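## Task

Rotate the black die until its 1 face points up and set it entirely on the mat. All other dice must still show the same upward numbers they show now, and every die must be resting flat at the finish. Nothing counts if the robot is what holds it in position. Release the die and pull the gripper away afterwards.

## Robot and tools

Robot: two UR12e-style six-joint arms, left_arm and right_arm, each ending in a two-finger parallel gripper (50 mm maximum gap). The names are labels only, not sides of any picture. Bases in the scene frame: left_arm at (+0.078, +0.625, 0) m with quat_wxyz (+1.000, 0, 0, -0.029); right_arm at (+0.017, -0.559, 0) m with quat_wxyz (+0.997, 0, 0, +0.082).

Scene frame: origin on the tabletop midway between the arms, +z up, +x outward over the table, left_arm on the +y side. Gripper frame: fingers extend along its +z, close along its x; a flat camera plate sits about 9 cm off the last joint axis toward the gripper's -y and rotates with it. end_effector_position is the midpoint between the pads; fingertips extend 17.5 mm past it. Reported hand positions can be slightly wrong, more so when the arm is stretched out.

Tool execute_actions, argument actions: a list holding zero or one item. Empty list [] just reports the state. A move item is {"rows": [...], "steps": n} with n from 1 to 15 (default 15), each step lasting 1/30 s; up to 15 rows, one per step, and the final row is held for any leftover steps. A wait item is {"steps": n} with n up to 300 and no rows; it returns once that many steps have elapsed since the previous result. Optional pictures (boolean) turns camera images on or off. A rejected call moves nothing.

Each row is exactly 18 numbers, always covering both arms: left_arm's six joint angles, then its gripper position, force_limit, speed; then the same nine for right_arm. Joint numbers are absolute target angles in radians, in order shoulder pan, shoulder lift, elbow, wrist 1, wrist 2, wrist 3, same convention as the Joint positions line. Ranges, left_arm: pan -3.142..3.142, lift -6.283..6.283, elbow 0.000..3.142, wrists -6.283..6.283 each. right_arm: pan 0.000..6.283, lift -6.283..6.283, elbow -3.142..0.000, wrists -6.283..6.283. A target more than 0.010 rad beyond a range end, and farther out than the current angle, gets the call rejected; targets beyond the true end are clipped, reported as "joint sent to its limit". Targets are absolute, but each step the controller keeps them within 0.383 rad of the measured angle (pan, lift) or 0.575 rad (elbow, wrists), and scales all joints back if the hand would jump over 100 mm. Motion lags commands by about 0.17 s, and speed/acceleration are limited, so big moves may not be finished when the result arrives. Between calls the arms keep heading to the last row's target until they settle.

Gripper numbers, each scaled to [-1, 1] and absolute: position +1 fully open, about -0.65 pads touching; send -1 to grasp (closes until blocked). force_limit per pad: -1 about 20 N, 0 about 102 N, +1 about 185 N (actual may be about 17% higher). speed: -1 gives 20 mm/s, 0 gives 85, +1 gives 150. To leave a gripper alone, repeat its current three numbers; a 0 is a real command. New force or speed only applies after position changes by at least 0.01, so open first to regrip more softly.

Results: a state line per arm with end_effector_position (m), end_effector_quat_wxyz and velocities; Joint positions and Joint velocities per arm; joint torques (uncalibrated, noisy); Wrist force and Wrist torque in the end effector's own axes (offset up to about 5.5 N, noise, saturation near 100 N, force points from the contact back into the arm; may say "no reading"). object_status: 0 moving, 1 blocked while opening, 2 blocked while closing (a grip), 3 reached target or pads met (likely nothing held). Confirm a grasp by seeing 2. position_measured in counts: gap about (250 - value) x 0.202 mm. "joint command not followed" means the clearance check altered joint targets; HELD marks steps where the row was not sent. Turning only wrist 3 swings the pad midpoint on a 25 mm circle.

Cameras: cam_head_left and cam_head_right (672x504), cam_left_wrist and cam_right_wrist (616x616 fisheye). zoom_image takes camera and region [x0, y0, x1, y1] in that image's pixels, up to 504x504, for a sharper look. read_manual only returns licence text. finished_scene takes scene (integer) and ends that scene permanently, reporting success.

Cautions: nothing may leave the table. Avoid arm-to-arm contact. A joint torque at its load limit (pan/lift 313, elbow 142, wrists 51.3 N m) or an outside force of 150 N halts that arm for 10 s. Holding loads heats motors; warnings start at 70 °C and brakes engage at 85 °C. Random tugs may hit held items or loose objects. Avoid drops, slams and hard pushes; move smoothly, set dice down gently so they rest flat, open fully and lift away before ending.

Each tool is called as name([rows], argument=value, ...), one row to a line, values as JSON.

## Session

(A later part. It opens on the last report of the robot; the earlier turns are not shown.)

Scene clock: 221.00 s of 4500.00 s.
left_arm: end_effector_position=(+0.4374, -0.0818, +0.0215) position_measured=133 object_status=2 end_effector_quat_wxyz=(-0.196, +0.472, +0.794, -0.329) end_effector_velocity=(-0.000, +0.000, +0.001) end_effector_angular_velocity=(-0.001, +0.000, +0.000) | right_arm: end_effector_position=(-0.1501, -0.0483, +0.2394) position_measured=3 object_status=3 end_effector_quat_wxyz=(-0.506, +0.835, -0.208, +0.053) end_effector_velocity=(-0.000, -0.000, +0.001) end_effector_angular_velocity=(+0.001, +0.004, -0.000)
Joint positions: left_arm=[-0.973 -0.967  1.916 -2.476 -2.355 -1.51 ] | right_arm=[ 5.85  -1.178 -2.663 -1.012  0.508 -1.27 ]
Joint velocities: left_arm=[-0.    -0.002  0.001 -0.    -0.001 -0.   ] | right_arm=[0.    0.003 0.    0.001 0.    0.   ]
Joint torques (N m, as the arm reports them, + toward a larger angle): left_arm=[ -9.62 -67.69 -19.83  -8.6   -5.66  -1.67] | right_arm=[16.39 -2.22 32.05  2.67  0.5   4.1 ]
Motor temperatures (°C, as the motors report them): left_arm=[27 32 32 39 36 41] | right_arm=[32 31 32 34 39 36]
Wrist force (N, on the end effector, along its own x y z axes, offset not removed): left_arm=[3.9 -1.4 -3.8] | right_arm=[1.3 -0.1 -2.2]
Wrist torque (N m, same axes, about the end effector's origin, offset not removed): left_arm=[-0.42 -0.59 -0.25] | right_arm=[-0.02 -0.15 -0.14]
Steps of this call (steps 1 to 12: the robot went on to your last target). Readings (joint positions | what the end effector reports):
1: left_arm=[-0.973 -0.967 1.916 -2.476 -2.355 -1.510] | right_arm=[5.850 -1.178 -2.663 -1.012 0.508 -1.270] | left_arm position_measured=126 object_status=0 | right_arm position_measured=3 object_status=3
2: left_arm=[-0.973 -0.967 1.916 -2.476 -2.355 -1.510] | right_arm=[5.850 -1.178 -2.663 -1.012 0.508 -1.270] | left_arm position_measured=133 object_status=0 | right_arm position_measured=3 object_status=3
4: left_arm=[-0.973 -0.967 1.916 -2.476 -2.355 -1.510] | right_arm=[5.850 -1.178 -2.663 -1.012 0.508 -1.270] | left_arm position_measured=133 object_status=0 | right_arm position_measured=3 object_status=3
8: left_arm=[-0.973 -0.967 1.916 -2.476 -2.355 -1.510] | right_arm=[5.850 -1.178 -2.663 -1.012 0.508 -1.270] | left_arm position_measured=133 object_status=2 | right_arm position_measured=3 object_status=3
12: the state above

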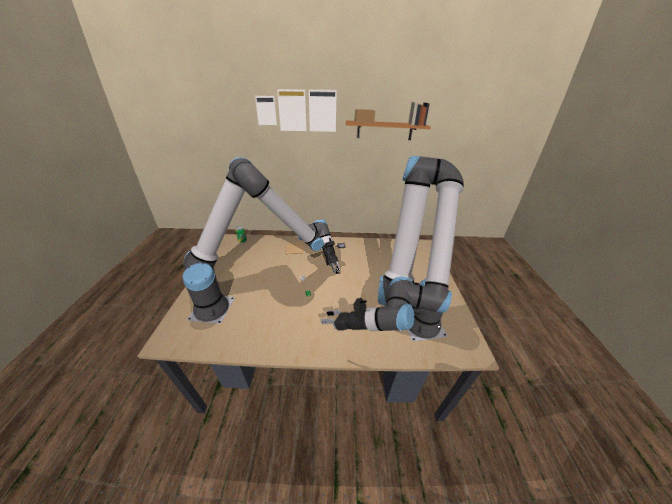

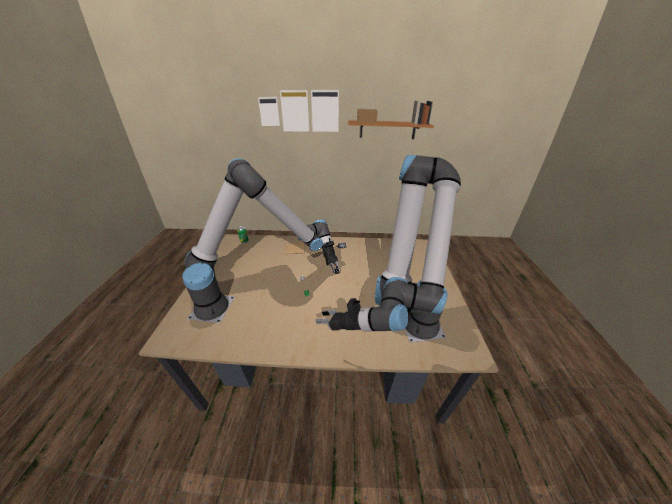

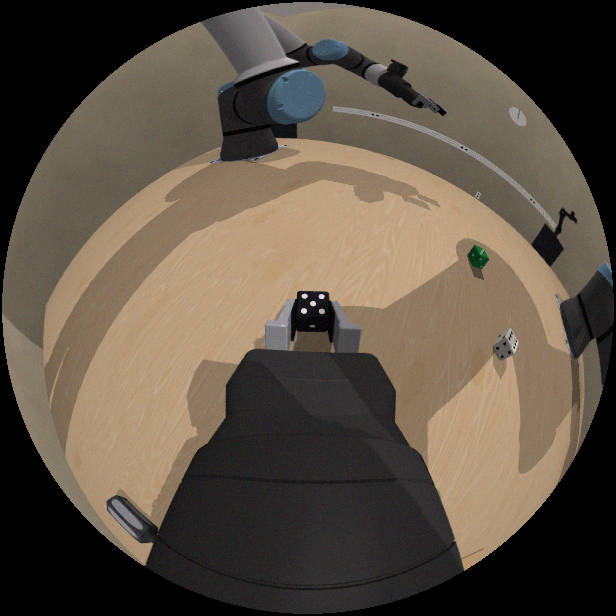

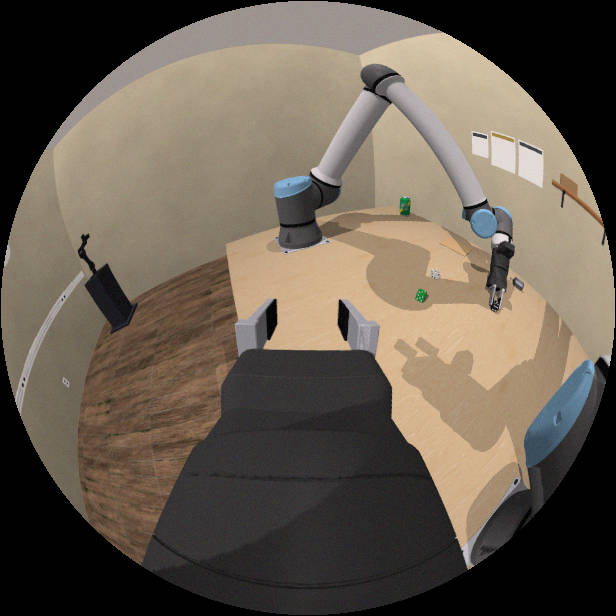

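execute_actions([
  {"rows":[[-0.9726,-0.972,1.9158,-2.4717,-2.3553,-1.510,-1,-0.4,-0.3,5.85,-1.178,-2.663,-1.012,0.508,-1.27,1,0,0],[-0.9726,-0.98,1.9158,-2.4637,-2.3553,-1.510,-1,-0.4,-0.3,5.85,-1.178,-2.663,-1.012,0.508,-1.27,1,0,0],[-0.9726,-0.992,1.9158,-2.4517,-2.3553,-1.510,-1,-0.4,-0.3,5.85,-1.178,-2.663,-1.012,0.508,-1.27,1,0,0],[-0.9726,-1.008,1.9158,-2.4357,-2.3553,-1.510,-1,-0.4,-0.3,5.85,-1.178,-2.663,-1.012,0.508,-1.27,1,0,0],[-0.9726,-1.028,1.9158,-2.42,-2.3553,-1.510,-1,-0.4,-0.3,5.85,-1.178,-2.663,-1.012,0.508,-1.27,1,0,0],[-0.9726,-1.05,1.92,-2.41,-2.35,-1.50,-1,-0.4,-0.3,5.85,-1.178,-2.663,-1.012,0.508,-1.27,1,0,0],[-0.97,-1.075,1.925,-2.405,-2.34,-1.48,-1,-0.4,-0.3,5.85,-1.178,-2.663,-1.012,0.508,-1.27,1,0,0],[-0.965,-1.10,1.935,-2.41,-2.325,-1.45,-1,-0.4,-0.3,5.85,-1.178,-2.663,-1.012,0.508,-1.27,1,0,0],[-0.96,-1.125,1.945,-2.42,-2.305,-1.41,-1,-0.4,-0.3,5.85,-1.178,-2.663,-1.012,0.508,-1.27,1,0,0],[-0.95,-1.15,1.96,-2.44,-2.28,-1.36,-1,-0.4,-0.3,5.85,-1.178,-2.663,-1.012,0.508,-1.27,1,0,0],[-0.94,-1.175,1.98,-2.47,-2.25,-1.30,-1,-0.4,-0.3,5.85,-1.178,-2.663,-1.012,0.508,-1.27,1,0,0],[-0.93,-1.20,2.0,-2.505,-2.215,-1.235,-1,-0.4,-0.3,5.85,-1.178,-2.663,-1.012,0.508,-1.27,1,0,0],[-0.92,-1.225,2.02,-2.545,-2.175,-1.165,-1,-0.4,-0.3,5.85,-1.178,-2.663,-1.012,0.508,-1.27,1,0,0],[-0.91,-1.245,2.04,-2.585,-2.135,-1.09,-1,-0.4,-0.3,5.85,-1.178,-2.663,-1.012,0.508,-1.27,1,0,0],[-0.86,-1.3156,2.1227,-2.747,-1.96,-0.75,-1,-0.4,-0.3,5.85,-1.178,-2.663,-1.012,0.508,-1.27,1,0,0]],"steps":15},
], pictures=false)

execute_actions([
  {"rows":[[-0.86,-1.3156,2.1227,-2.747,-1.96,-0.75,-1,-0.4,-0.3,5.85,-1.178,-2.663,-1.012,0.508,-1.27,1,0,0],[-0.86,-1.3156,2.1227,-2.747,-1.96,-0.75,-1,-0.4,-0.3,5.85,-1.178,-2.663,-1.012,0.508,-1.27,1,0,0],[-0.86,-1.3156,2.1227,-2.747,-1.96,-0.75,-1,-0.4,-0.3,5.85,-1.178,-2.663,-1.012,0.508,-1.27,1,0,0],[-0.86,-1.3156,2.1227,-2.747,-1.96,-0.75,-1,-0.4,-0.3,5.85,-1.178,-2.663,-1.012,0.508,-1.27,1,0,0],[-0.85,-1.32,2.15,-2.82,-1.92,-0.67,-1,-0.4,-0.3,5.85,-1.178,-2.663,-1.012,0.508,-1.27,1,0,0],[-0.84,-1.322,2.18,-2.89,-1.88,-0.6,-1,-0.4,-0.3,5.85,-1.178,-2.663,-1.012,0.508,-1.27,1,0,0],[-0.83,-1.32,2.205,-2.96,-1.84,-0.525,-1,-0.4,-0.3,5.85,-1.178,-2.663,-1.012,0.508,-1.27,1,0,0],[-0.82,-1.315,2.23,-3.03,-1.80,-0.45,-1,-0.4,-0.3,5.85,-1.178,-2.663,-1.012,0.508,-1.27,1,0,0],[-0.81,-1.31,2.255,-3.10,-1.765,-0.375,-1,-0.4,-0.3,5.85,-1.178,-2.663,-1.012,0.508,-1.27,1,0,0],[-0.80,-1.30,2.28,-3.17,-1.73,-0.3,-1,-0.4,-0.3,5.85,-1.178,-2.663,-1.012,0.508,-1.27,1,0,0],[-0.79,-1.29,2.305,-3.24,-1.695,-0.23,-1,-0.4,-0.3,5.85,-1.178,-2.663,-1.012,0.508,-1.27,1,0,0],[-0.78,-1.28,2.33,-3.31,-1.66,-0.17,-1,-0.4,-0.3,5.85,-1.178,-2.663,-1.012,0.508,-1.27,1,0,0],[-0.772,-1.265,2.355,-3.38,-1.63,-0.11,-1,-0.4,-0.3,5.85,-1.178,-2.663,-1.012,0.508,-1.27,1,0,0],[-0.765,-1.25,2.38,-3.45,-1.60,-0.06,-1,-0.4,-0.3,5.85,-1.178,-2.663,-1.012,0.508,-1.27,1,0,0],[-0.7565,-1.2219,2.4175,-3.5518,-1.5708,0,-1,-0.4,-0.3,5.85,-1.178,-2.663,-1.012,0.508,-1.27,1,0,0]],"steps":15},
], pictures=false)

execute_actions([
  {"steps":25},
])

Scene clock: 271.93 s of 4500.00 s.
left_arm: end_effector_position=(+0.4708, -0.0324, +0.1228) position_measured=133 object_status=2 end_effector_quat_wxyz=(-0.067, +0.575, +0.749, -0.323) end_effector_velocity=(+0.287, +0.326, +0.178) end_effector_angular_velocity=(-1.101, -1.949, -0.873) | right_arm: end_effector_position=(-0.1501, -0.0483, +0.2394) position_measured=3 object_status=3 end_effector_quat_wxyz=(-0.506, +0.835, -0.208, +0.053) end_effector_velocity=(-0.000, -0.000, -0.001) end_effector_angular_velocity=(-0.000, -0.001, +0.000)
Joint positions: left_arm=[-0.935 -1.174  1.988 -2.492 -2.235 -1.292] | right_arm=[ 5.85  -1.178 -2.663 -1.012  0.508 -1.27 ]
Joint velocities: left_arm=[ 0.275 -0.692  0.511 -0.825  0.903  1.59 ] | right_arm=[ 0.    -0.001 -0.001  0.001  0.    -0.   ]
Joint torques (N m, as the arm reports them, + toward a larger angle): left_arm=[ 32.77 -72.1   -6.15 -12.98   7.15   9.71] | right_arm=[14.55 -0.31 32.14  3.21  0.59  4.42]
Motor temperatures (°C, as the motors report them): left_arm=[27 32 32 39 36 41] | right_arm=[32 31 32 34 39 36]
Wrist force (N, on the end effector, along its own x y z axes, offset not removed): left_arm=[4.5 -1.0 -0.9] | right_arm=[0.7 -0.8 -3.0]
Wrist torque (N m, same axes, about the end effector's origin, offset not removed): left_arm=[-0.12 -0.74 -0.28] | right_arm=[-0.20 -0.02 -0.11]
Steps of this call (steps 1 to 15: the robot went on to your last target; steps 16 to 90: nothing new was sent; then 47.43 s passed at rest; steps 91 to 105: all 15 steps of this action). Readings (joint positions | what the end effector reports):
91: left_arm=[-0.973 -0.967 1.916 -2.476 -2.355 -1.510] | right_arm=[5.850 -1.178 -2.663 -1.012 0.508 -1.270] | left_arm position_measured=133 object_status=2 | right_arm position_measured=3 object_status=3
92: left_arm=[-0.973 -0.968 1.916 -2.476 -2.355 -1.510] | right_arm=[5.850 -1.178 -2.663 -1.012 0.508 -1.270] | left_arm position_measured=133 object_status=2 | right_arm position_measured=3 object_status=3
94: left_arm=[-0.973 -0.975 1.916 -2.469 -2.355 -1.510] | right_arm=[5.850 -1.178 -2.663 -1.012 0.508 -1.270] | left_arm position_measured=133 object_status=2 | right_arm position_measured=3 object_status=3
98: left_arm=[-0.972 -1.021 1.919 -2.432 -2.351 -1.503] | right_arm=[5.850 -1.178 -2.663 -1.012 0.508 -1.270] | left_arm position_measured=133 object_status=2 | right_arm position_measured=3 object_status=3
105: the state above

Scene clock: 272.43 s of 4500.00 s.
left_arm: end_effector_position=(+0.6506, +0.1678, +0.0931) position_measured=133 object_status=2 end_effector_quat_wxyz=(+0.307, +0.844, +0.440, +0.004) end_effector_velocity=(+0.286, +0.474, -0.188) end_effector_angular_velocity=(+0.362, -2.232, -0.740) | right_arm: end_effector_position=(-0.1501, -0.0483, +0.2394) position_measured=3 object_status=3 end_effector_quat_wxyz=(-0.506, +0.835, -0.208, +0.053) end_effector_velocity=(+0.001, -0.000, -0.000) end_effector_angular_velocity=(-0.000, -0.000, +0.000)
Joint positions: left_arm=[-0.79  -1.281  2.304 -3.206 -1.705 -0.28 ] | right_arm=[ 5.85  -1.178 -2.663 -1.012  0.508 -1.27 ]
Joint velocities: left_arm=[ 0.262  0.32   0.741 -2.008  0.99   1.937] | right_arm=[ 0.     0.001 -0.001 -0.    -0.     0.   ]
Joint torques (N m, as the arm reports them, + toward a larger angle): left_arm=[  5.2  -16.14  -7.85 -13.19   3.98   3.43] | right_arm=[15.33 -1.01 32.93  2.85  0.56  4.2 ]
Motor temperatures (°C, as the motors report them): left_arm=[27 32 32 39 36 41] | right_arm=[32 31 32 34 39 36]
Wrist force (N, on the end effector, along its own x y z axes, offset not removed): left_arm=[3.1 2.4 -6.6] | right_arm=[-0.5 -1.9 -1.8]
Wrist torque (N m, same axes, about the end effector's origin, offset not removed): left_arm=[-0.05 -0.48 -0.04] | right_arm=[-0.36 0.17 -0.10]
Steps of this call (steps 1 to 15: all 15 steps of this action). Readings (joint positions | what the end effector reports):
1: left_arm=[-0.925 -1.197 2.007 -2.524 -2.201 -1.233] | right_arm=[5.850 -1.178 -2.663 -1.012 0.508 -1.270] | left_arm position_measured=133 object_status=2 | right_arm position_measured=3 object_status=3
2: left_arm=[-0.913 -1.219 2.028 -2.560 -2.162 -1.165] | right_arm=[5.850 -1.178 -2.663 -1.012 0.508 -1.270] | left_arm position_measured=133 object_status=2 | right_arm position_measured=3 object_status=3
4: left_arm=[-0.891 -1.259 2.067 -2.634 -2.082 -1.018] | right_arm=[5.850 -1.178 -2.663 -1.012 0.508 -1.270] | left_arm position_measured=133 object_status=2 | right_arm position_measured=3 object_status=3
8: left_arm=[-0.856 -1.304 2.138 -2.781 -1.952 -0.757] | right_arm=[5.850 -1.178 -2.663 -1.012 0.508 -1.270] | left_arm position_measured=133 object_status=2 | right_arm position_measured=3 object_status=3
15: the state above

Scene clock: 273.27 s of 4500.00 s.
left_arm: end_effector_position=(+0.6835, +0.2366, +0.0799) position_measured=133 object_status=2 end_effector_quat_wxyz=(+0.356, +0.859, +0.341, +0.141) end_effector_velocity=(+0.000, -0.000, -0.000) end_effector_angular_velocity=(+0.000, +0.001, +0.000) | right_arm: end_effector_position=(-0.1501, -0.0483, +0.2394) position_measured=3 object_status=3 end_effector_quat_wxyz=(-0.506, +0.835, -0.208, +0.053) end_effector_velocity=(-0.000, +0.000, +0.001) end_effector_angular_velocity=(+0.000, +0.002, +0.000)
Joint positions: left_arm=[-0.757 -1.222  2.417 -3.552 -1.571 -0.   ] | right_arm=[ 5.85  -1.178 -2.663 -1.012  0.508 -1.27 ]
Joint velocities: left_arm=[ 0.     0.001 -0.001  0.001  0.    -0.   ] | right_arm=[-0.     0.001  0.001 -0.    -0.    -0.   ]
Joint torques (N m, as the arm reports them, + toward a larger angle): left_arm=[  8.32 -41.49  -9.73  -9.68   3.6    2.23] | right_arm=[13.84 -5.41 32.41  2.83  0.34  4.  ]
Motor temperatures (°C, as the motors report them): left_arm=[27 32 32 39 36 41] | right_arm=[32 31 32 34 39 36]
Wrist force (N, on the end effector, along its own x y z axes, offset not removed): left_arm=[0.0 -5.7 -2.4] | right_arm=[0.6 0.2 -2.9]
Wrist torque (N m, same axes, about the end effector's origin, offset not removed): left_arm=[-0.98 -0.10 -0.05] | right_arm=[-0.04 0.01 -0.11]
Steps of this call (steps 1 to 25: the robot went on to your last target). Readings (joint positions | what the end effector reports):
1: left_arm=[-0.782 -1.269 2.330 -3.275 -1.672 -0.216] | right_arm=[5.850 -1.178 -2.663 -1.012 0.508 -1.270] | left_arm position_measured=133 object_status=2 | right_arm position_measured=3 object_status=3
2: left_arm=[-0.774 -1.256 2.354 -3.344 -1.643 -0.158] | right_arm=[5.850 -1.178 -2.663 -1.012 0.508 -1.270] | left_arm position_measured=133 object_status=2 | right_arm position_measured=3 object_status=3
4: left_arm=[-0.765 -1.239 2.386 -3.447 -1.607 -0.078] | right_arm=[5.850 -1.178 -2.663 -1.012 0.508 -1.270] | left_arm position_measured=133 object_status=2 | right_arm position_measured=3 object_status=3
8: left_arm=[-0.759 -1.226 2.410 -3.527 -1.580 -0.019] | right_arm=[5.850 -1.178 -2.663 -1.012 0.508 -1.270] | left_arm position_measured=133 object_status=2 | right_arm position_measured=3 object_status=3
25: the state above

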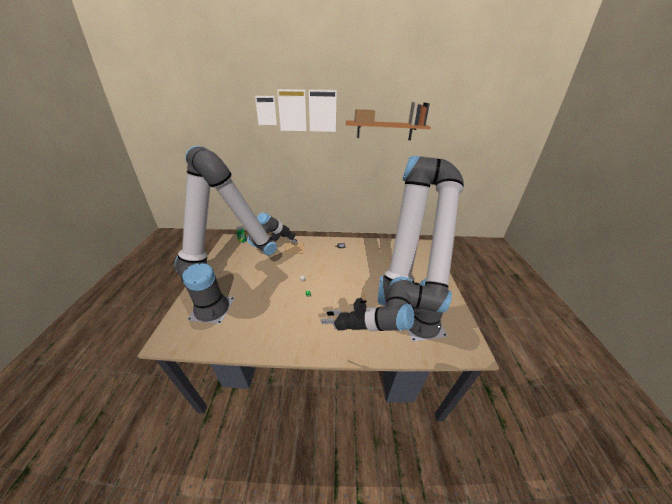

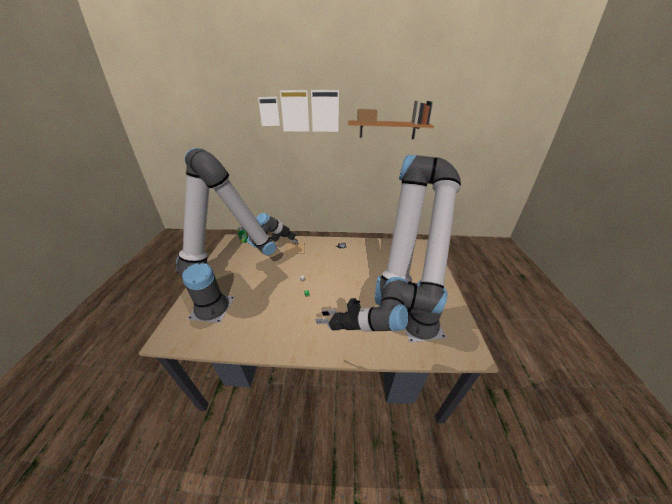

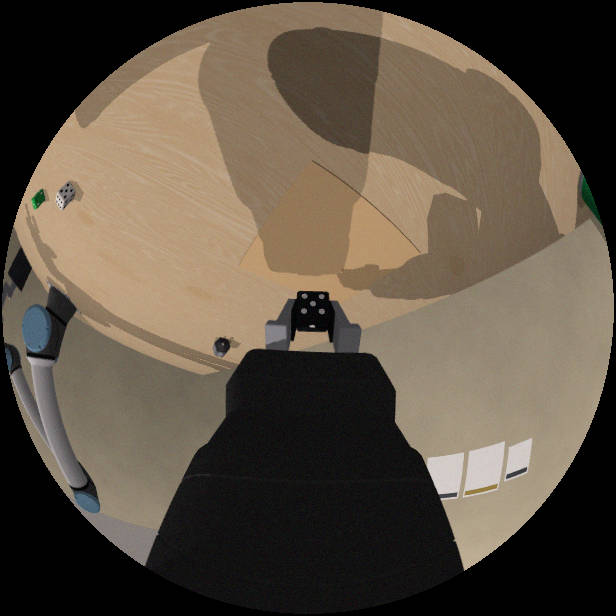

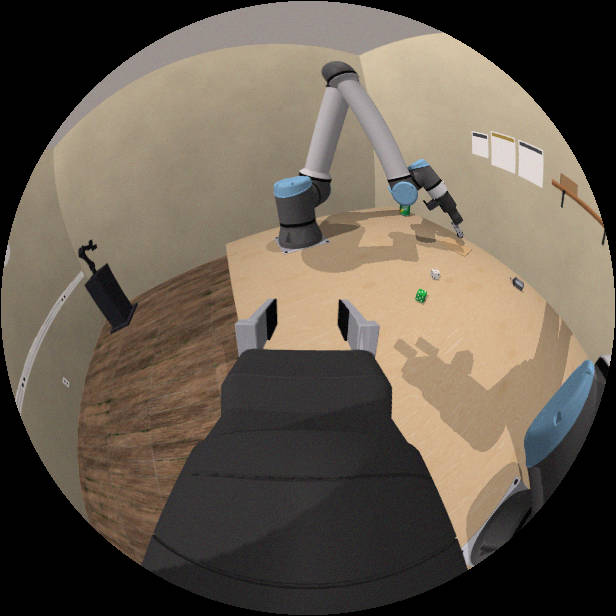

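execute_actions([
  {"rows":[[-0.7565,-1.212,2.418,-3.5622,-1.5708,0,-1,-0.4,-0.3,5.85,-1.178,-2.663,-1.012,0.508,-1.27,1,0,0],[-0.7565,-1.198,2.4188,-3.577,-1.5708,0,-1,-0.4,-0.3,5.85,-1.178,-2.663,-1.012,0.508,-1.27,1,0,0],[-0.7565,-1.182,2.4196,-3.5938,-1.5708,0,-1,-0.4,-0.3,5.85,-1.178,-2.663,-1.012,0.508,-1.27,1,0,0],[-0.7565,-1.166,2.4203,-3.6105,-1.5708,0,-1,-0.4,-0.3,5.85,-1.178,-2.663,-1.012,0.508,-1.27,1,0,0],[-0.7565,-1.15,2.4208,-3.627,-1.5708,0,-1,-0.4,-0.3,5.85,-1.178,-2.663,-1.012,0.508,-1.27,1,0,0],[-0.7565,-1.135,2.4212,-3.6424,-1.5708,0,-1,-0.4,-0.3,5.85,-1.178,-2.663,-1.012,0.508,-1.27,1,0,0],[-0.7565,-1.122,2.4214,-3.6556,-1.5708,0,-1,-0.4,-0.3,5.85,-1.178,-2.663,-1.012,0.508,-1.27,1,0,0],[-0.7565,-1.111,2.4215,-3.6667,-1.5708,0,-1,-0.4,-0.3,5.85,-1.178,-2.663,-1.012,0.508,-1.27,1,0,0],[-0.7565,-1.102,2.4215,-3.6757,-1.5708,0,-1,-0.4,-0.3,5.85,-1.178,-2.663,-1.012,0.508,-1.27,1,0,0],[-0.7565,-1.096,2.4214,-3.6816,-1.5708,0,-1,-0.4,-0.3,5.85,-1.178,-2.663,-1.012,0.508,-1.27,1,0,0],[-0.7565,-1.0923,2.4214,-3.6853,-1.5708,0,-1,-0.4,-0.3,5.85,-1.178,-2.663,-1.012,0.508,-1.27,1,0,0]],"steps":15},
], pictures=false)

execute_actions([
  {"steps":12},
])

zoom_image(camera="cam_left_wrist", region=[250, 250, 380, 360])

zoom_image(camera="cam_right_wrist", region=[430, 215, 490, 265])

Scene clock: 300.53 s of 4500.00 s.
left_arm: end_effector_position=(+0.6836, +0.2366, +0.0284) position_measured=133 object_status=2 end_effector_quat_wxyz=(+0.356, +0.859, +0.341, +0.141) end_effector_velocity=(-0.001, +0.001, -0.038) end_effector_angular_velocity=(+0.000, +0.000, +0.001) | right_arm: end_effector_position=(-0.1501, -0.0483, +0.2394) position_measured=3 object_status=3 end_effector_quat_wxyz=(-0.506, +0.835, -0.208, +0.053) end_effector_velocity=(-0.000, -0.000, +0.000) end_effector_angular_velocity=(+0.000, +0.001, +0.000)
Joint positions: left_arm=[-0.756 -1.101  2.421 -3.677 -1.571  0.   ] | right_arm=[ 5.85  -1.178 -2.663 -1.012  0.508 -1.27 ]
Joint velocities: left_arm=[-0.     0.089  0.001 -0.09   0.    -0.001] | right_arm=[ 0.     0.001  0.    -0.     0.    -0.   ]
Joint torques (N m, as the arm reports them, + toward a larger angle): left_arm=[  3.8  -51.09  -4.71  -9.36   3.59   2.56] | right_arm=[14.85 -2.59 32.71  2.9   0.37  4.  ]
Motor temperatures (°C, as the motors report them): left_arm=[27 32 32 39 36 41] | right_arm=[32 31 32 34 39 36]
Wrist force (N, on the end effector, along its own x y z axes, offset not removed): left_arm=[-2.4 1.2 -2.7] | right_arm=[3.2 0.0 -0.3]
Wrist torque (N m, same axes, about the end effector's origin, offset not removed): left_arm=[0.16 0.56 -0.15] | right_arm=[0.00 -0.49 -0.10]
Steps of this call (steps 1 to 15: the robot went on to your last target; steps 16 to 90: nothing new was sent; then 23.77 s passed at rest; steps 91 to 105: all 15 steps of this action). Readings (joint positions | what the end effector reports):
91: left_arm=[-0.756 -1.222 2.418 -3.552 -1.571 0.000] | right_arm=[5.850 -1.178 -2.663 -1.012 0.508 -1.270] | left_arm position_measured=133 object_status=2 | right_arm position_measured=3 object_status=3
92: left_arm=[-0.756 -1.220 2.418 -3.554 -1.571 0.000] | right_arm=[5.850 -1.178 -2.663 -1.012 0.508 -1.270] | left_arm position_measured=133 object_status=2 | right_arm position_measured=3 object_status=3
94: left_arm=[-0.756 -1.208 2.418 -3.566 -1.571 0.000] | right_arm=[5.850 -1.178 -2.663 -1.012 0.508 -1.270] | left_arm position_measured=133 object_status=2 | right_arm position_measured=3 object_status=3
98: left_arm=[-0.756 -1.161 2.420 -3.615 -1.571 0.000] | right_arm=[5.850 -1.178 -2.663 -1.012 0.508 -1.270] | left_arm position_measured=133 object_status=2 | right_arm position_measured=3 object_status=3
105: the state above

Scene clock: 300.93 s of 4500.00 s.
left_arm: end_effector_position=(+0.6836, +0.2365, +0.0253) position_measured=133 object_status=2 end_effector_quat_wxyz=(+0.356, +0.858, +0.341, +0.141) end_effector_velocity=(-0.000, +0.000, -0.001) end_effector_angular_velocity=(+0.002, +0.001, -0.000) | right_arm: end_effector_position=(-0.1501, -0.0483, +0.2394) position_measured=3 object_status=3 end_effector_quat_wxyz=(-0.506, +0.835, -0.208, +0.053) end_effector_velocity=(+0.000, -0.000, +0.000) end_effector_angular_velocity=(+0.000, +0.000, -0.000)
Joint positions: left_arm=[-0.756 -1.093  2.421 -3.686 -1.571  0.   ] | right_arm=[ 5.85  -1.178 -2.663 -1.012  0.508 -1.27 ]
Joint velocities: left_arm=[ 0.     0.001  0.    -0.     0.     0.   ] | right_arm=[ 0.     0.001 -0.    -0.001 -0.     0.001]
Joint torques (N m, as the arm reports them, + toward a larger angle): left_arm=[ 1.26 20.94  2.83 18.02  3.11  2.44] | right_arm=[14.42 -0.54 33.28  3.01  0.3   4.07]
Motor temperatures (°C, as the motors report them): left_arm=[27 32 32 39 36 41] | right_arm=[32 31 32 34 39 36]
Wrist force (N, on the end effector, along its own x y z axes, offset not removed): left_arm=[-11.2 52.8 -100.0] | right_arm=[2.1 -2.9 -4.9]
Wrist torque (N m, same axes, about the end effector's origin, offset not removed): left_arm=[0.63 -0.02 -0.14] | right_arm=[-0.60 -0.28 -0.14]
Steps of this call (steps 1 to 12: the robot went on to your last target). Readings (joint positions | what the end effector reports):
1: left_arm=[-0.756 -1.098 2.421 -3.679 -1.571 0.000] | right_arm=[5.850 -1.178 -2.663 -1.012 0.508 -1.270] | left_arm position_measured=133 object_status=2 | right_arm position_measured=3 object_status=3
2: left_arm=[-0.756 -1.097 2.421 -3.681 -1.571 0.000] | right_arm=[5.850 -1.178 -2.663 -1.012 0.508 -1.270] | left_arm position_measured=133 object_status=2 | right_arm position_measured=3 object_status=3
4: left_arm=[-0.756 -1.095 2.421 -3.684 -1.571 0.000] | right_arm=[5.850 -1.178 -2.663 -1.012 0.508 -1.270] | left_arm position_measured=133 object_status=2 | right_arm position_measured=3 object_status=3
8: left_arm=[-0.756 -1.093 2.421 -3.686 -1.571 0.000] | right_arm=[5.850 -1.178 -2.663 -1.012 0.508 -1.270] | left_arm position_measured=133 object_status=2 | right_arm position_measured=3 object_status=3
12: the state above

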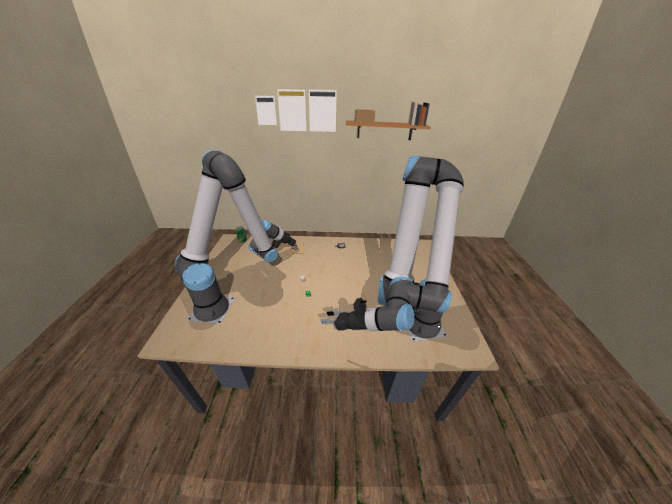

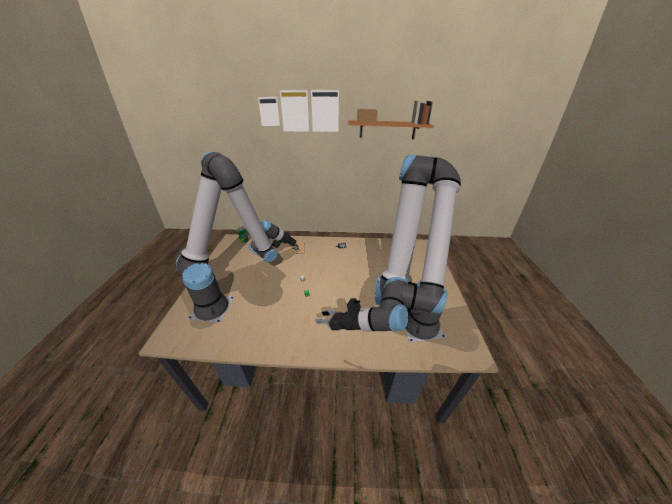

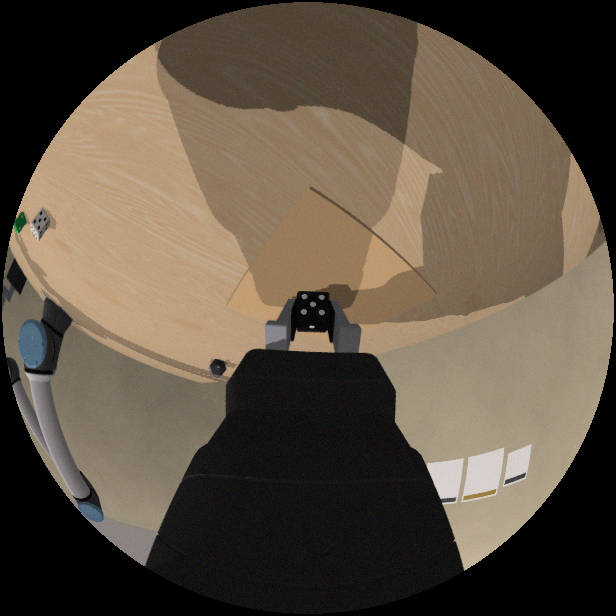

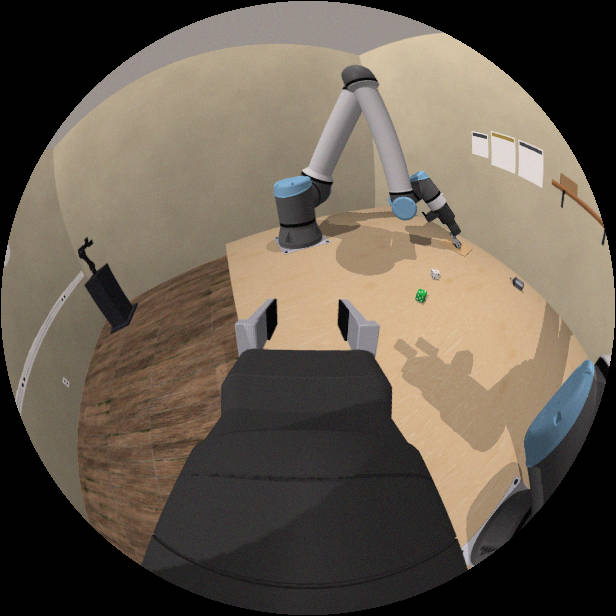

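Region (250, 250, 380, 360) of cam_left_wrist's 616x616 image, scaled by 3.877, with more detail than that image has; it fills the top 426 rows of this view, and the rest is white.

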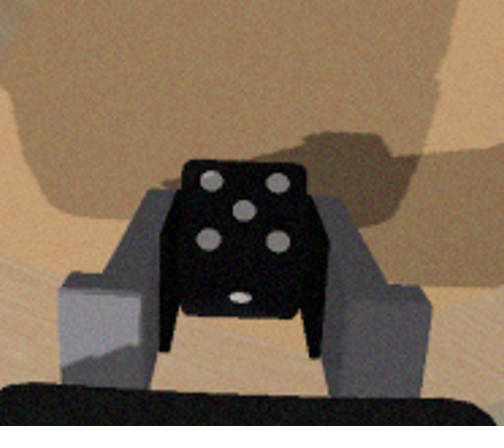

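Region (430, 215, 490, 265) of cam_right_wrist's 616x616 image, scaled by 8.400, with more detail than that image has.

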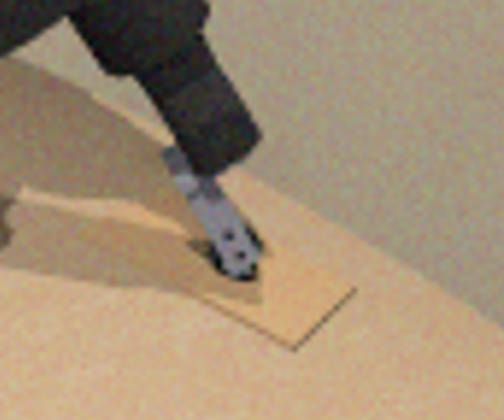

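Pressing hard; ease up slightly, open, and retreat.

execute_actions([
  {"rows":[[-0.7565,-1.096,2.4214,-3.6816,-1.5708,0,-1,-0.4,-0.3,5.85,-1.178,-2.663,-1.012,0.508,-1.27,1,0,0],[-0.7565,-1.096,2.4214,-3.6816,-1.5708,0,-1,-0.4,-0.3,5.85,-1.178,-2.663,-1.012,0.508,-1.27,1,0,0],[-0.7565,-1.096,2.4214,-3.6816,-1.5708,0,-1,-0.4,-0.3,5.85,-1.178,-2.663,-1.012,0.508,-1.27,1,0,0],[-0.7565,-1.096,2.4214,-3.6816,-1.5708,0,-1,-0.4,-0.3,5.85,-1.178,-2.663,-1.012,0.508,-1.27,1,0,0],[-0.7565,-1.096,2.4214,-3.6816,-1.5708,0,-1,-0.4,-0.3,5.85,-1.178,-2.663,-1.012,0.508,-1.27,1,0,0],[-0.7565,-1.096,2.4214,-3.6816,-1.5708,0,-1,-0.4,-0.3,5.85,-1.178,-2.663,-1.012,0.508,-1.27,1,0,0],[-0.7565,-1.096,2.4214,-3.6816,-1.5708,0,1,-0.4,0,5.85,-1.178,-2.663,-1.012,0.508,-1.27,1,0,0]],"steps":15},
], pictures=false)

execute_actions([
  {"rows":[[-0.7565,-1.10,2.4214,-3.6776,-1.5708,0,1,-0.4,0,5.85,-1.178,-2.663,-1.012,0.508,-1.27,1,0,0],[-0.7565,-1.11,2.4214,-3.6676,-1.5708,0,1,-0.4,0,5.85,-1.178,-2.663,-1.012,0.508,-1.27,1,0,0],[-0.7565,-1.125,2.4214,-3.6526,-1.5708,0,1,-0.4,0,5.85,-1.178,-2.663,-1.012,0.508,-1.27,1,0,0],[-0.7565,-1.145,2.4214,-3.63,-1.5708,0,1,-0.4,0,5.85,-1.178,-2.663,-1.012,0.508,-1.27,1,0,0],[-0.7565,-1.17,2.4214,-3.60,-1.5708,0,1,-0.4,0,5.85,-1.178,-2.663,-1.012,0.508,-1.27,1,0,0],[-0.7565,-1.20,2.4214,-3.57,-1.5708,0,1,-0.4,0,5.85,-1.178,-2.663,-1.012,0.508,-1.27,1,0,0],[-0.7565,-1.23,2.4214,-3.53,-1.5708,0,1,-0.4,0,5.85,-1.178,-2.663,-1.012,0.508,-1.27,1,0,0],[-0.7565,-1.265,2.4214,-3.49,-1.5708,0,1,-0.4,0,5.85,-1.178,-2.663,-1.012,0.508,-1.27,1,0,0],[-0.7565,-1.30,2.4214,-3.44,-1.5708,0,1,-0.4,0,5.85,-1.178,-2.663,-1.012,0.508,-1.27,1,0,0],[-0.7565,-1.335,2.4214,-3.39,-1.5708,0,1,-0.4,0,5.85,-1.178,-2.663,-1.012,0.508,-1.27,1,0,0],[-0.7565,-1.37,2.4214,-3.34,-1.5708,0,1,-0.4,0,5.85,-1.178,-2.663,-1.012,0.508,-1.27,1,0,0],[-0.7565,-1.405,2.4214,-3.29,-1.5708,0,1,-0.4,0,5.85,-1.178,-2.663,-1.012,0.508,-1.27,1,0,0],[-0.7565,-1.44,2.4214,-3.24,-1.5708,0,1,-0.4,0,5.85,-1.178,-2.663,-1.012,0.508,-1.27,1,0,0],[-0.7565,-1.47,2.4214,-3.19,-1.5708,0,1,-0.4,0,5.85,-1.178,-2.663,-1.012,0.508,-1.27,1,0,0],[-0.7565,-1.50,2.4214,-3.15,-1.5708,0,1,-0.4,0,5.85,-1.178,-2.663,-1.012,0.508,-1.27,1,0,0]],"steps":15},
], pictures=false)

execute_actions([
  {"steps":20},
])

zoom_image(camera="cam_head_left", region=[260, 220, 360, 310])

Scene clock: 329.57 s of 4500.00 s.
left_arm: end_effector_position=(+0.6832, +0.2369, +0.0259) position_measured=14 object_status=0 end_effector_quat_wxyz=(+0.355, +0.859, +0.341, +0.141) end_effector_velocity=(+0.001, -0.001, +0.003) end_effector_angular_velocity=(-0.006, -0.004, +0.001) | right_arm: end_effector_position=(-0.1501, -0.0483, +0.2394) position_measured=3 object_status=3 end_effector_quat_wxyz=(-0.506, +0.835, -0.208, +0.053) end_effector_velocity=(+0.000, -0.000, -0.000) end_effector_angular_velocity=(+0.000, -0.000, +0.000)
Joint positions: left_arm=[-0.757 -1.096  2.422 -3.681 -1.571  0.   ] | right_arm=[ 5.85  -1.178 -2.663 -1.012  0.508 -1.27 ]
Joint velocities: left_arm=[-0.    -0.001 -0.    -0.006 -0.    -0.001] | right_arm=[ 0.     0.    -0.001  0.    -0.    -0.   ]
Joint torques (N m, as the arm reports them, + toward a larger angle): left_arm=[  1.45 -60.92 -31.11  -9.12   2.98   2.5 ] | right_arm=[13.89 -2.84 33.41  3.42  0.63  3.72]
Motor temperatures (°C, as the motors report them): left_arm=[27 32 32 39 36 41] | right_arm=[32 31 32 34 39 36]
Wrist force (N, on the end effector, along its own x y z axes, offset not removed): left_arm=[-2.0 3.1 -2.3] | right_arm=[3.1 -0.3 -3.8]
Wrist torque (N m, same axes, about the end effector's origin, offset not removed): left_arm=[0.45 0.48 0.14] | right_arm=[-0.06 -0.50 -0.19]
Steps of this call (steps 1 to 15: the robot went on to your last target; steps 16 to 90: nothing new was sent; then 25.13 s passed at rest; steps 91 to 105: all 15 steps of this action). Readings (joint positions | what the end effector reports):
91: left_arm=[-0.757 -1.092 2.421 -3.685 -1.571 0.000] | right_arm=[5.850 -1.178 -2.663 -1.012 0.508 -1.270] | left_arm position_measured=133 object_status=2 | right_arm position_measured=3 object_status=3
92: left_arm=[-0.757 -1.093 2.421 -3.685 -1.571 0.000] | right_arm=[5.850 -1.178 -2.663 -1.012 0.508 -1.270] | left_arm position_measured=133 object_status=2 | right_arm position_measured=3 object_status=3
94: left_arm=[-0.757 -1.094 2.421 -3.683 -1.571 0.000] | right_arm=[5.850 -1.178 -2.663 -1.012 0.508 -1.270] | left_arm position_measured=133 object_status=2 | right_arm position_measured=3 object_status=3
98: left_arm=[-0.757 -1.095 2.422 -3.680 -1.571 0.000] | right_arm=[5.850 -1.178 -2.663 -1.012 0.508 -1.270] | left_arm position_measured=112 object_status=0 | right_arm position_measured=3 object_status=3
105: the state above

Scene clock: 330.07 s of 4500.00 s.
left_arm: end_effector_position=(+0.6682, +0.2528, +0.1217) position_measured=3 object_status=3 end_effector_quat_wxyz=(+0.329, +0.869, +0.345, +0.131) end_effector_velocity=(-0.113, +0.120, +0.289) end_effector_angular_velocity=(+0.288, +0.273, +0.001) | right_arm: end_effector_position=(-0.1501, -0.0483, +0.2394) position_measured=3 object_status=3 end_effector_quat_wxyz=(-0.506, +0.835, -0.208, +0.053) end_effector_velocity=(-0.000, -0.000, +0.000) end_effector_angular_velocity=(+0.001, +0.001, -0.001)
Joint positions: left_arm=[-0.757 -1.367  2.421 -3.348 -1.571  0.   ] | right_arm=[ 5.85  -1.178 -2.663 -1.012  0.508 -1.27 ]
Joint velocities: left_arm=[-0.    -0.975  0.001  1.372  0.    -0.002] | right_arm=[ 0.     0.     0.    -0.001 -0.     0.002]
Joint torques (N m, as the arm reports them, + toward a larger angle): left_arm=[  4.9  -61.63 -43.     0.32   2.54   2.44] | right_arm=[13.27  1.59 32.99  3.34  0.01  3.56]
Motor temperatures (°C, as the motors report them): left_arm=[27 32 32 39 36 41] | right_arm=[32 31 32 34 39 36]
Wrist force (N, on the end effector, along its own x y z axes, offset not removed): left_arm=[-1.8 1.6 -3.0] | right_arm=[-0.1 -0.1 -1.3]
Wrist torque (N m, same axes, about the end effector's origin, offset not removed): left_arm=[0.24 0.43 -0.05] | right_arm=[0.01 0.08 -0.09]
Steps of this call (steps 1 to 15: all 15 steps of this action). Readings (joint positions | what the end effector reports):
1: left_arm=[-0.757 -1.096 2.422 -3.681 -1.571 -0.000] | right_arm=[5.850 -1.178 -2.663 -1.012 0.508 -1.270] | left_arm position_measured=5 object_status=0 | right_arm position_measured=3 object_status=3
2: left_arm=[-0.757 -1.097 2.422 -3.681 -1.571 0.000] | right_arm=[5.850 -1.178 -2.663 -1.012 0.508 -1.270] | left_arm position_measured=3 object_status=0 | right_arm position_measured=3 object_status=3
4: left_arm=[-0.757 -1.105 2.422 -3.673 -1.571 0.000] | right_arm=[5.850 -1.178 -2.663 -1.012 0.508 -1.270] | left_arm position_measured=3 object_status=0 | right_arm position_measured=3 object_status=3
8: left_arm=[-0.757 -1.161 2.422 -3.611 -1.571 -0.000] | right_arm=[5.850 -1.178 -2.663 -1.012 0.508 -1.270] | left_arm position_measured=3 object_status=3 | right_arm position_measured=3 object_status=3
15: the state above

Scene clock: 330.73 s of 4500.00 s.
left_arm: end_effector_position=(+0.6488, +0.2734, +0.1576) position_measured=3 object_status=3 end_effector_quat_wxyz=(+0.300, +0.880, +0.349, +0.119) end_effector_velocity=(-0.000, +0.001, +0.001) end_effector_angular_velocity=(+0.000, -0.000, +0.000) | right_arm: end_effector_position=(-0.1501, -0.0483, +0.2394) position_measured=3 object_status=3 end_effector_quat_wxyz=(-0.506, +0.835, -0.208, +0.053) end_effector_velocity=(-0.000, +0.000, -0.000) end_effector_angular_velocity=(-0.001, -0.001, +0.000)
Joint positions: left_arm=[-0.757 -1.5    2.421 -3.15  -1.571  0.   ] | right_arm=[ 5.85  -1.178 -2.663 -1.012  0.508 -1.27 ]
Joint velocities: left_arm=[-0.    -0.002  0.001  0.001  0.001  0.   ] | right_arm=[-0.    -0.001 -0.     0.     0.    -0.001]
Joint torques (N m, as the arm reports them, + toward a larger angle): left_arm=[  7.55 -45.06 -29.18  -2.32   2.17   2.43] | right_arm=[13.92 -1.79 32.91  2.81  0.19  4.03]
Motor temperatures (°C, as the motors report them): left_arm=[27 32 32 39 36 41] | right_arm=[32 31 32 34 39 36]
Wrist force (N, on the end effector, along its own x y z axes, offset not removed): left_arm=[0.3 1.2 -0.2] | right_arm=[1.4 -0.8 -2.1]
Wrist torque (N m, same axes, about the end effector's origin, offset not removed): left_arm=[0.26 0.01 -0.11] | right_arm=[-0.07 -0.14 -0.08]
Steps of this call (steps 1 to 20: the robot went on to your last target). Readings (joint positions | what the end effector reports):
1: left_arm=[-0.757 -1.399 2.421 -3.302 -1.571 0.000] | right_arm=[5.850 -1.178 -2.663 -1.012 0.508 -1.270] | left_arm position_measured=3 object_status=3 | right_arm position_measured=3 object_status=3
2: left_arm=[-0.757 -1.428 2.421 -3.260 -1.571 0.000] | right_arm=[5.850 -1.178 -2.663 -1.012 0.508 -1.270] | left_arm position_measured=3 object_status=3 | right_arm position_measured=3 object_status=3
4: left_arm=[-0.757 -1.464 2.421 -3.205 -1.571 -0.000] | right_arm=[5.850 -1.178 -2.663 -1.012 0.508 -1.270] | left_arm position_measured=3 object_status=3 | right_arm position_measured=3 object_status=3
8: left_arm=[-0.757 -1.491 2.421 -3.163 -1.571 -0.000] | right_arm=[5.850 -1.178 -2.663 -1.012 0.508 -1.270] | left_arm position_measured=3 object_status=3 | right_arm position_measured=3 object_status=3
20: the state above

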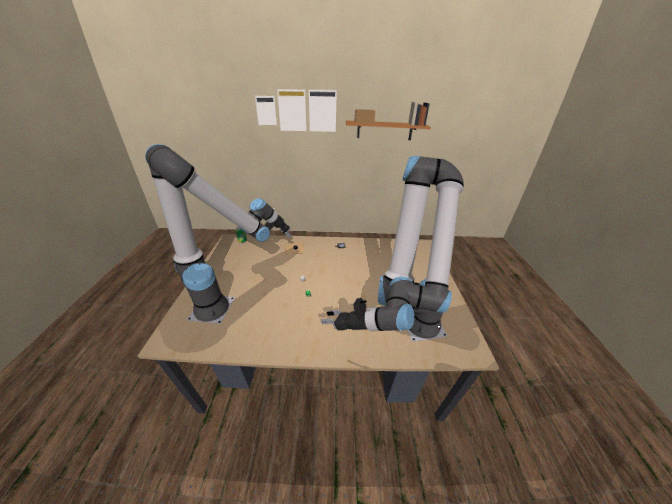

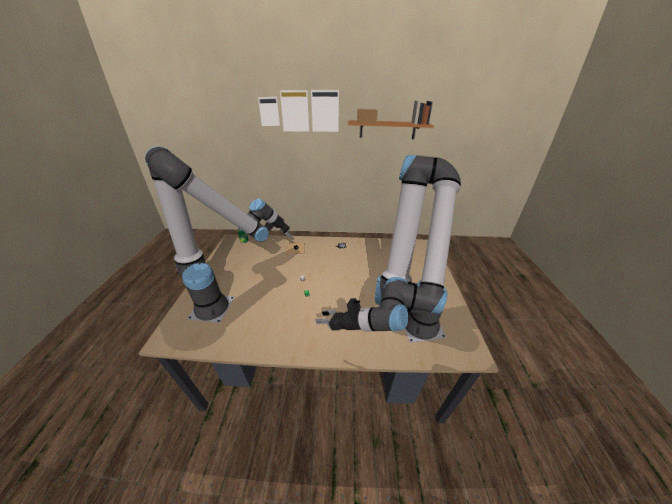

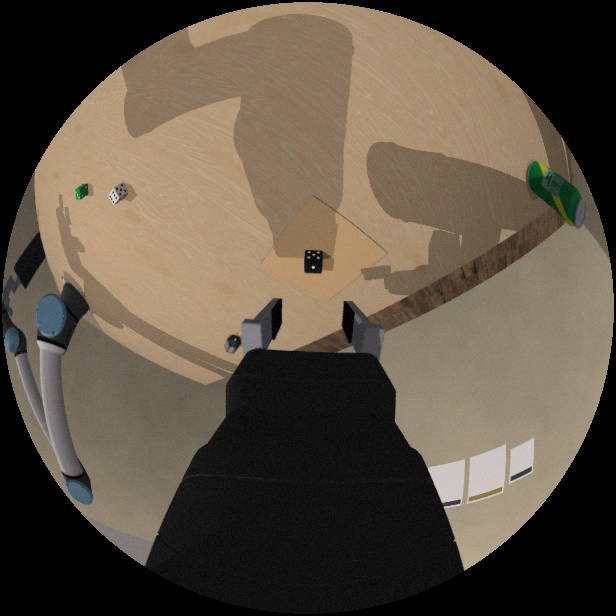

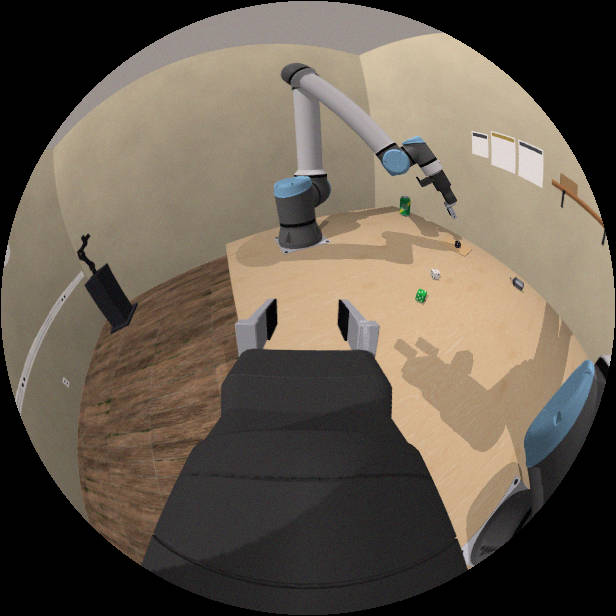

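Region (260, 220, 360, 310) of cam_head_left's 672x504 image, scaled by 5.040, with more detail than that image has; it fills the top 454 rows of this view, and the rest is white.

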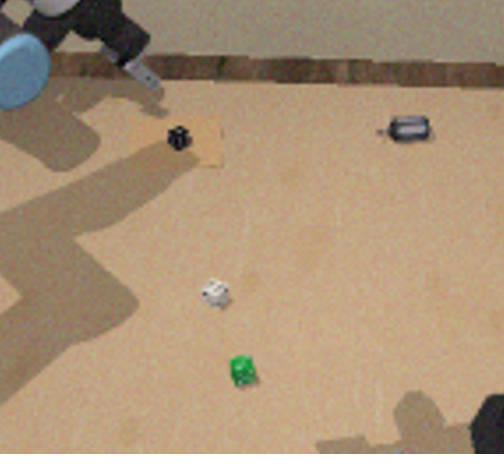

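The die is on the mat with 1 up.

finished_scene(scene=1)

The scene is finished: the task was done.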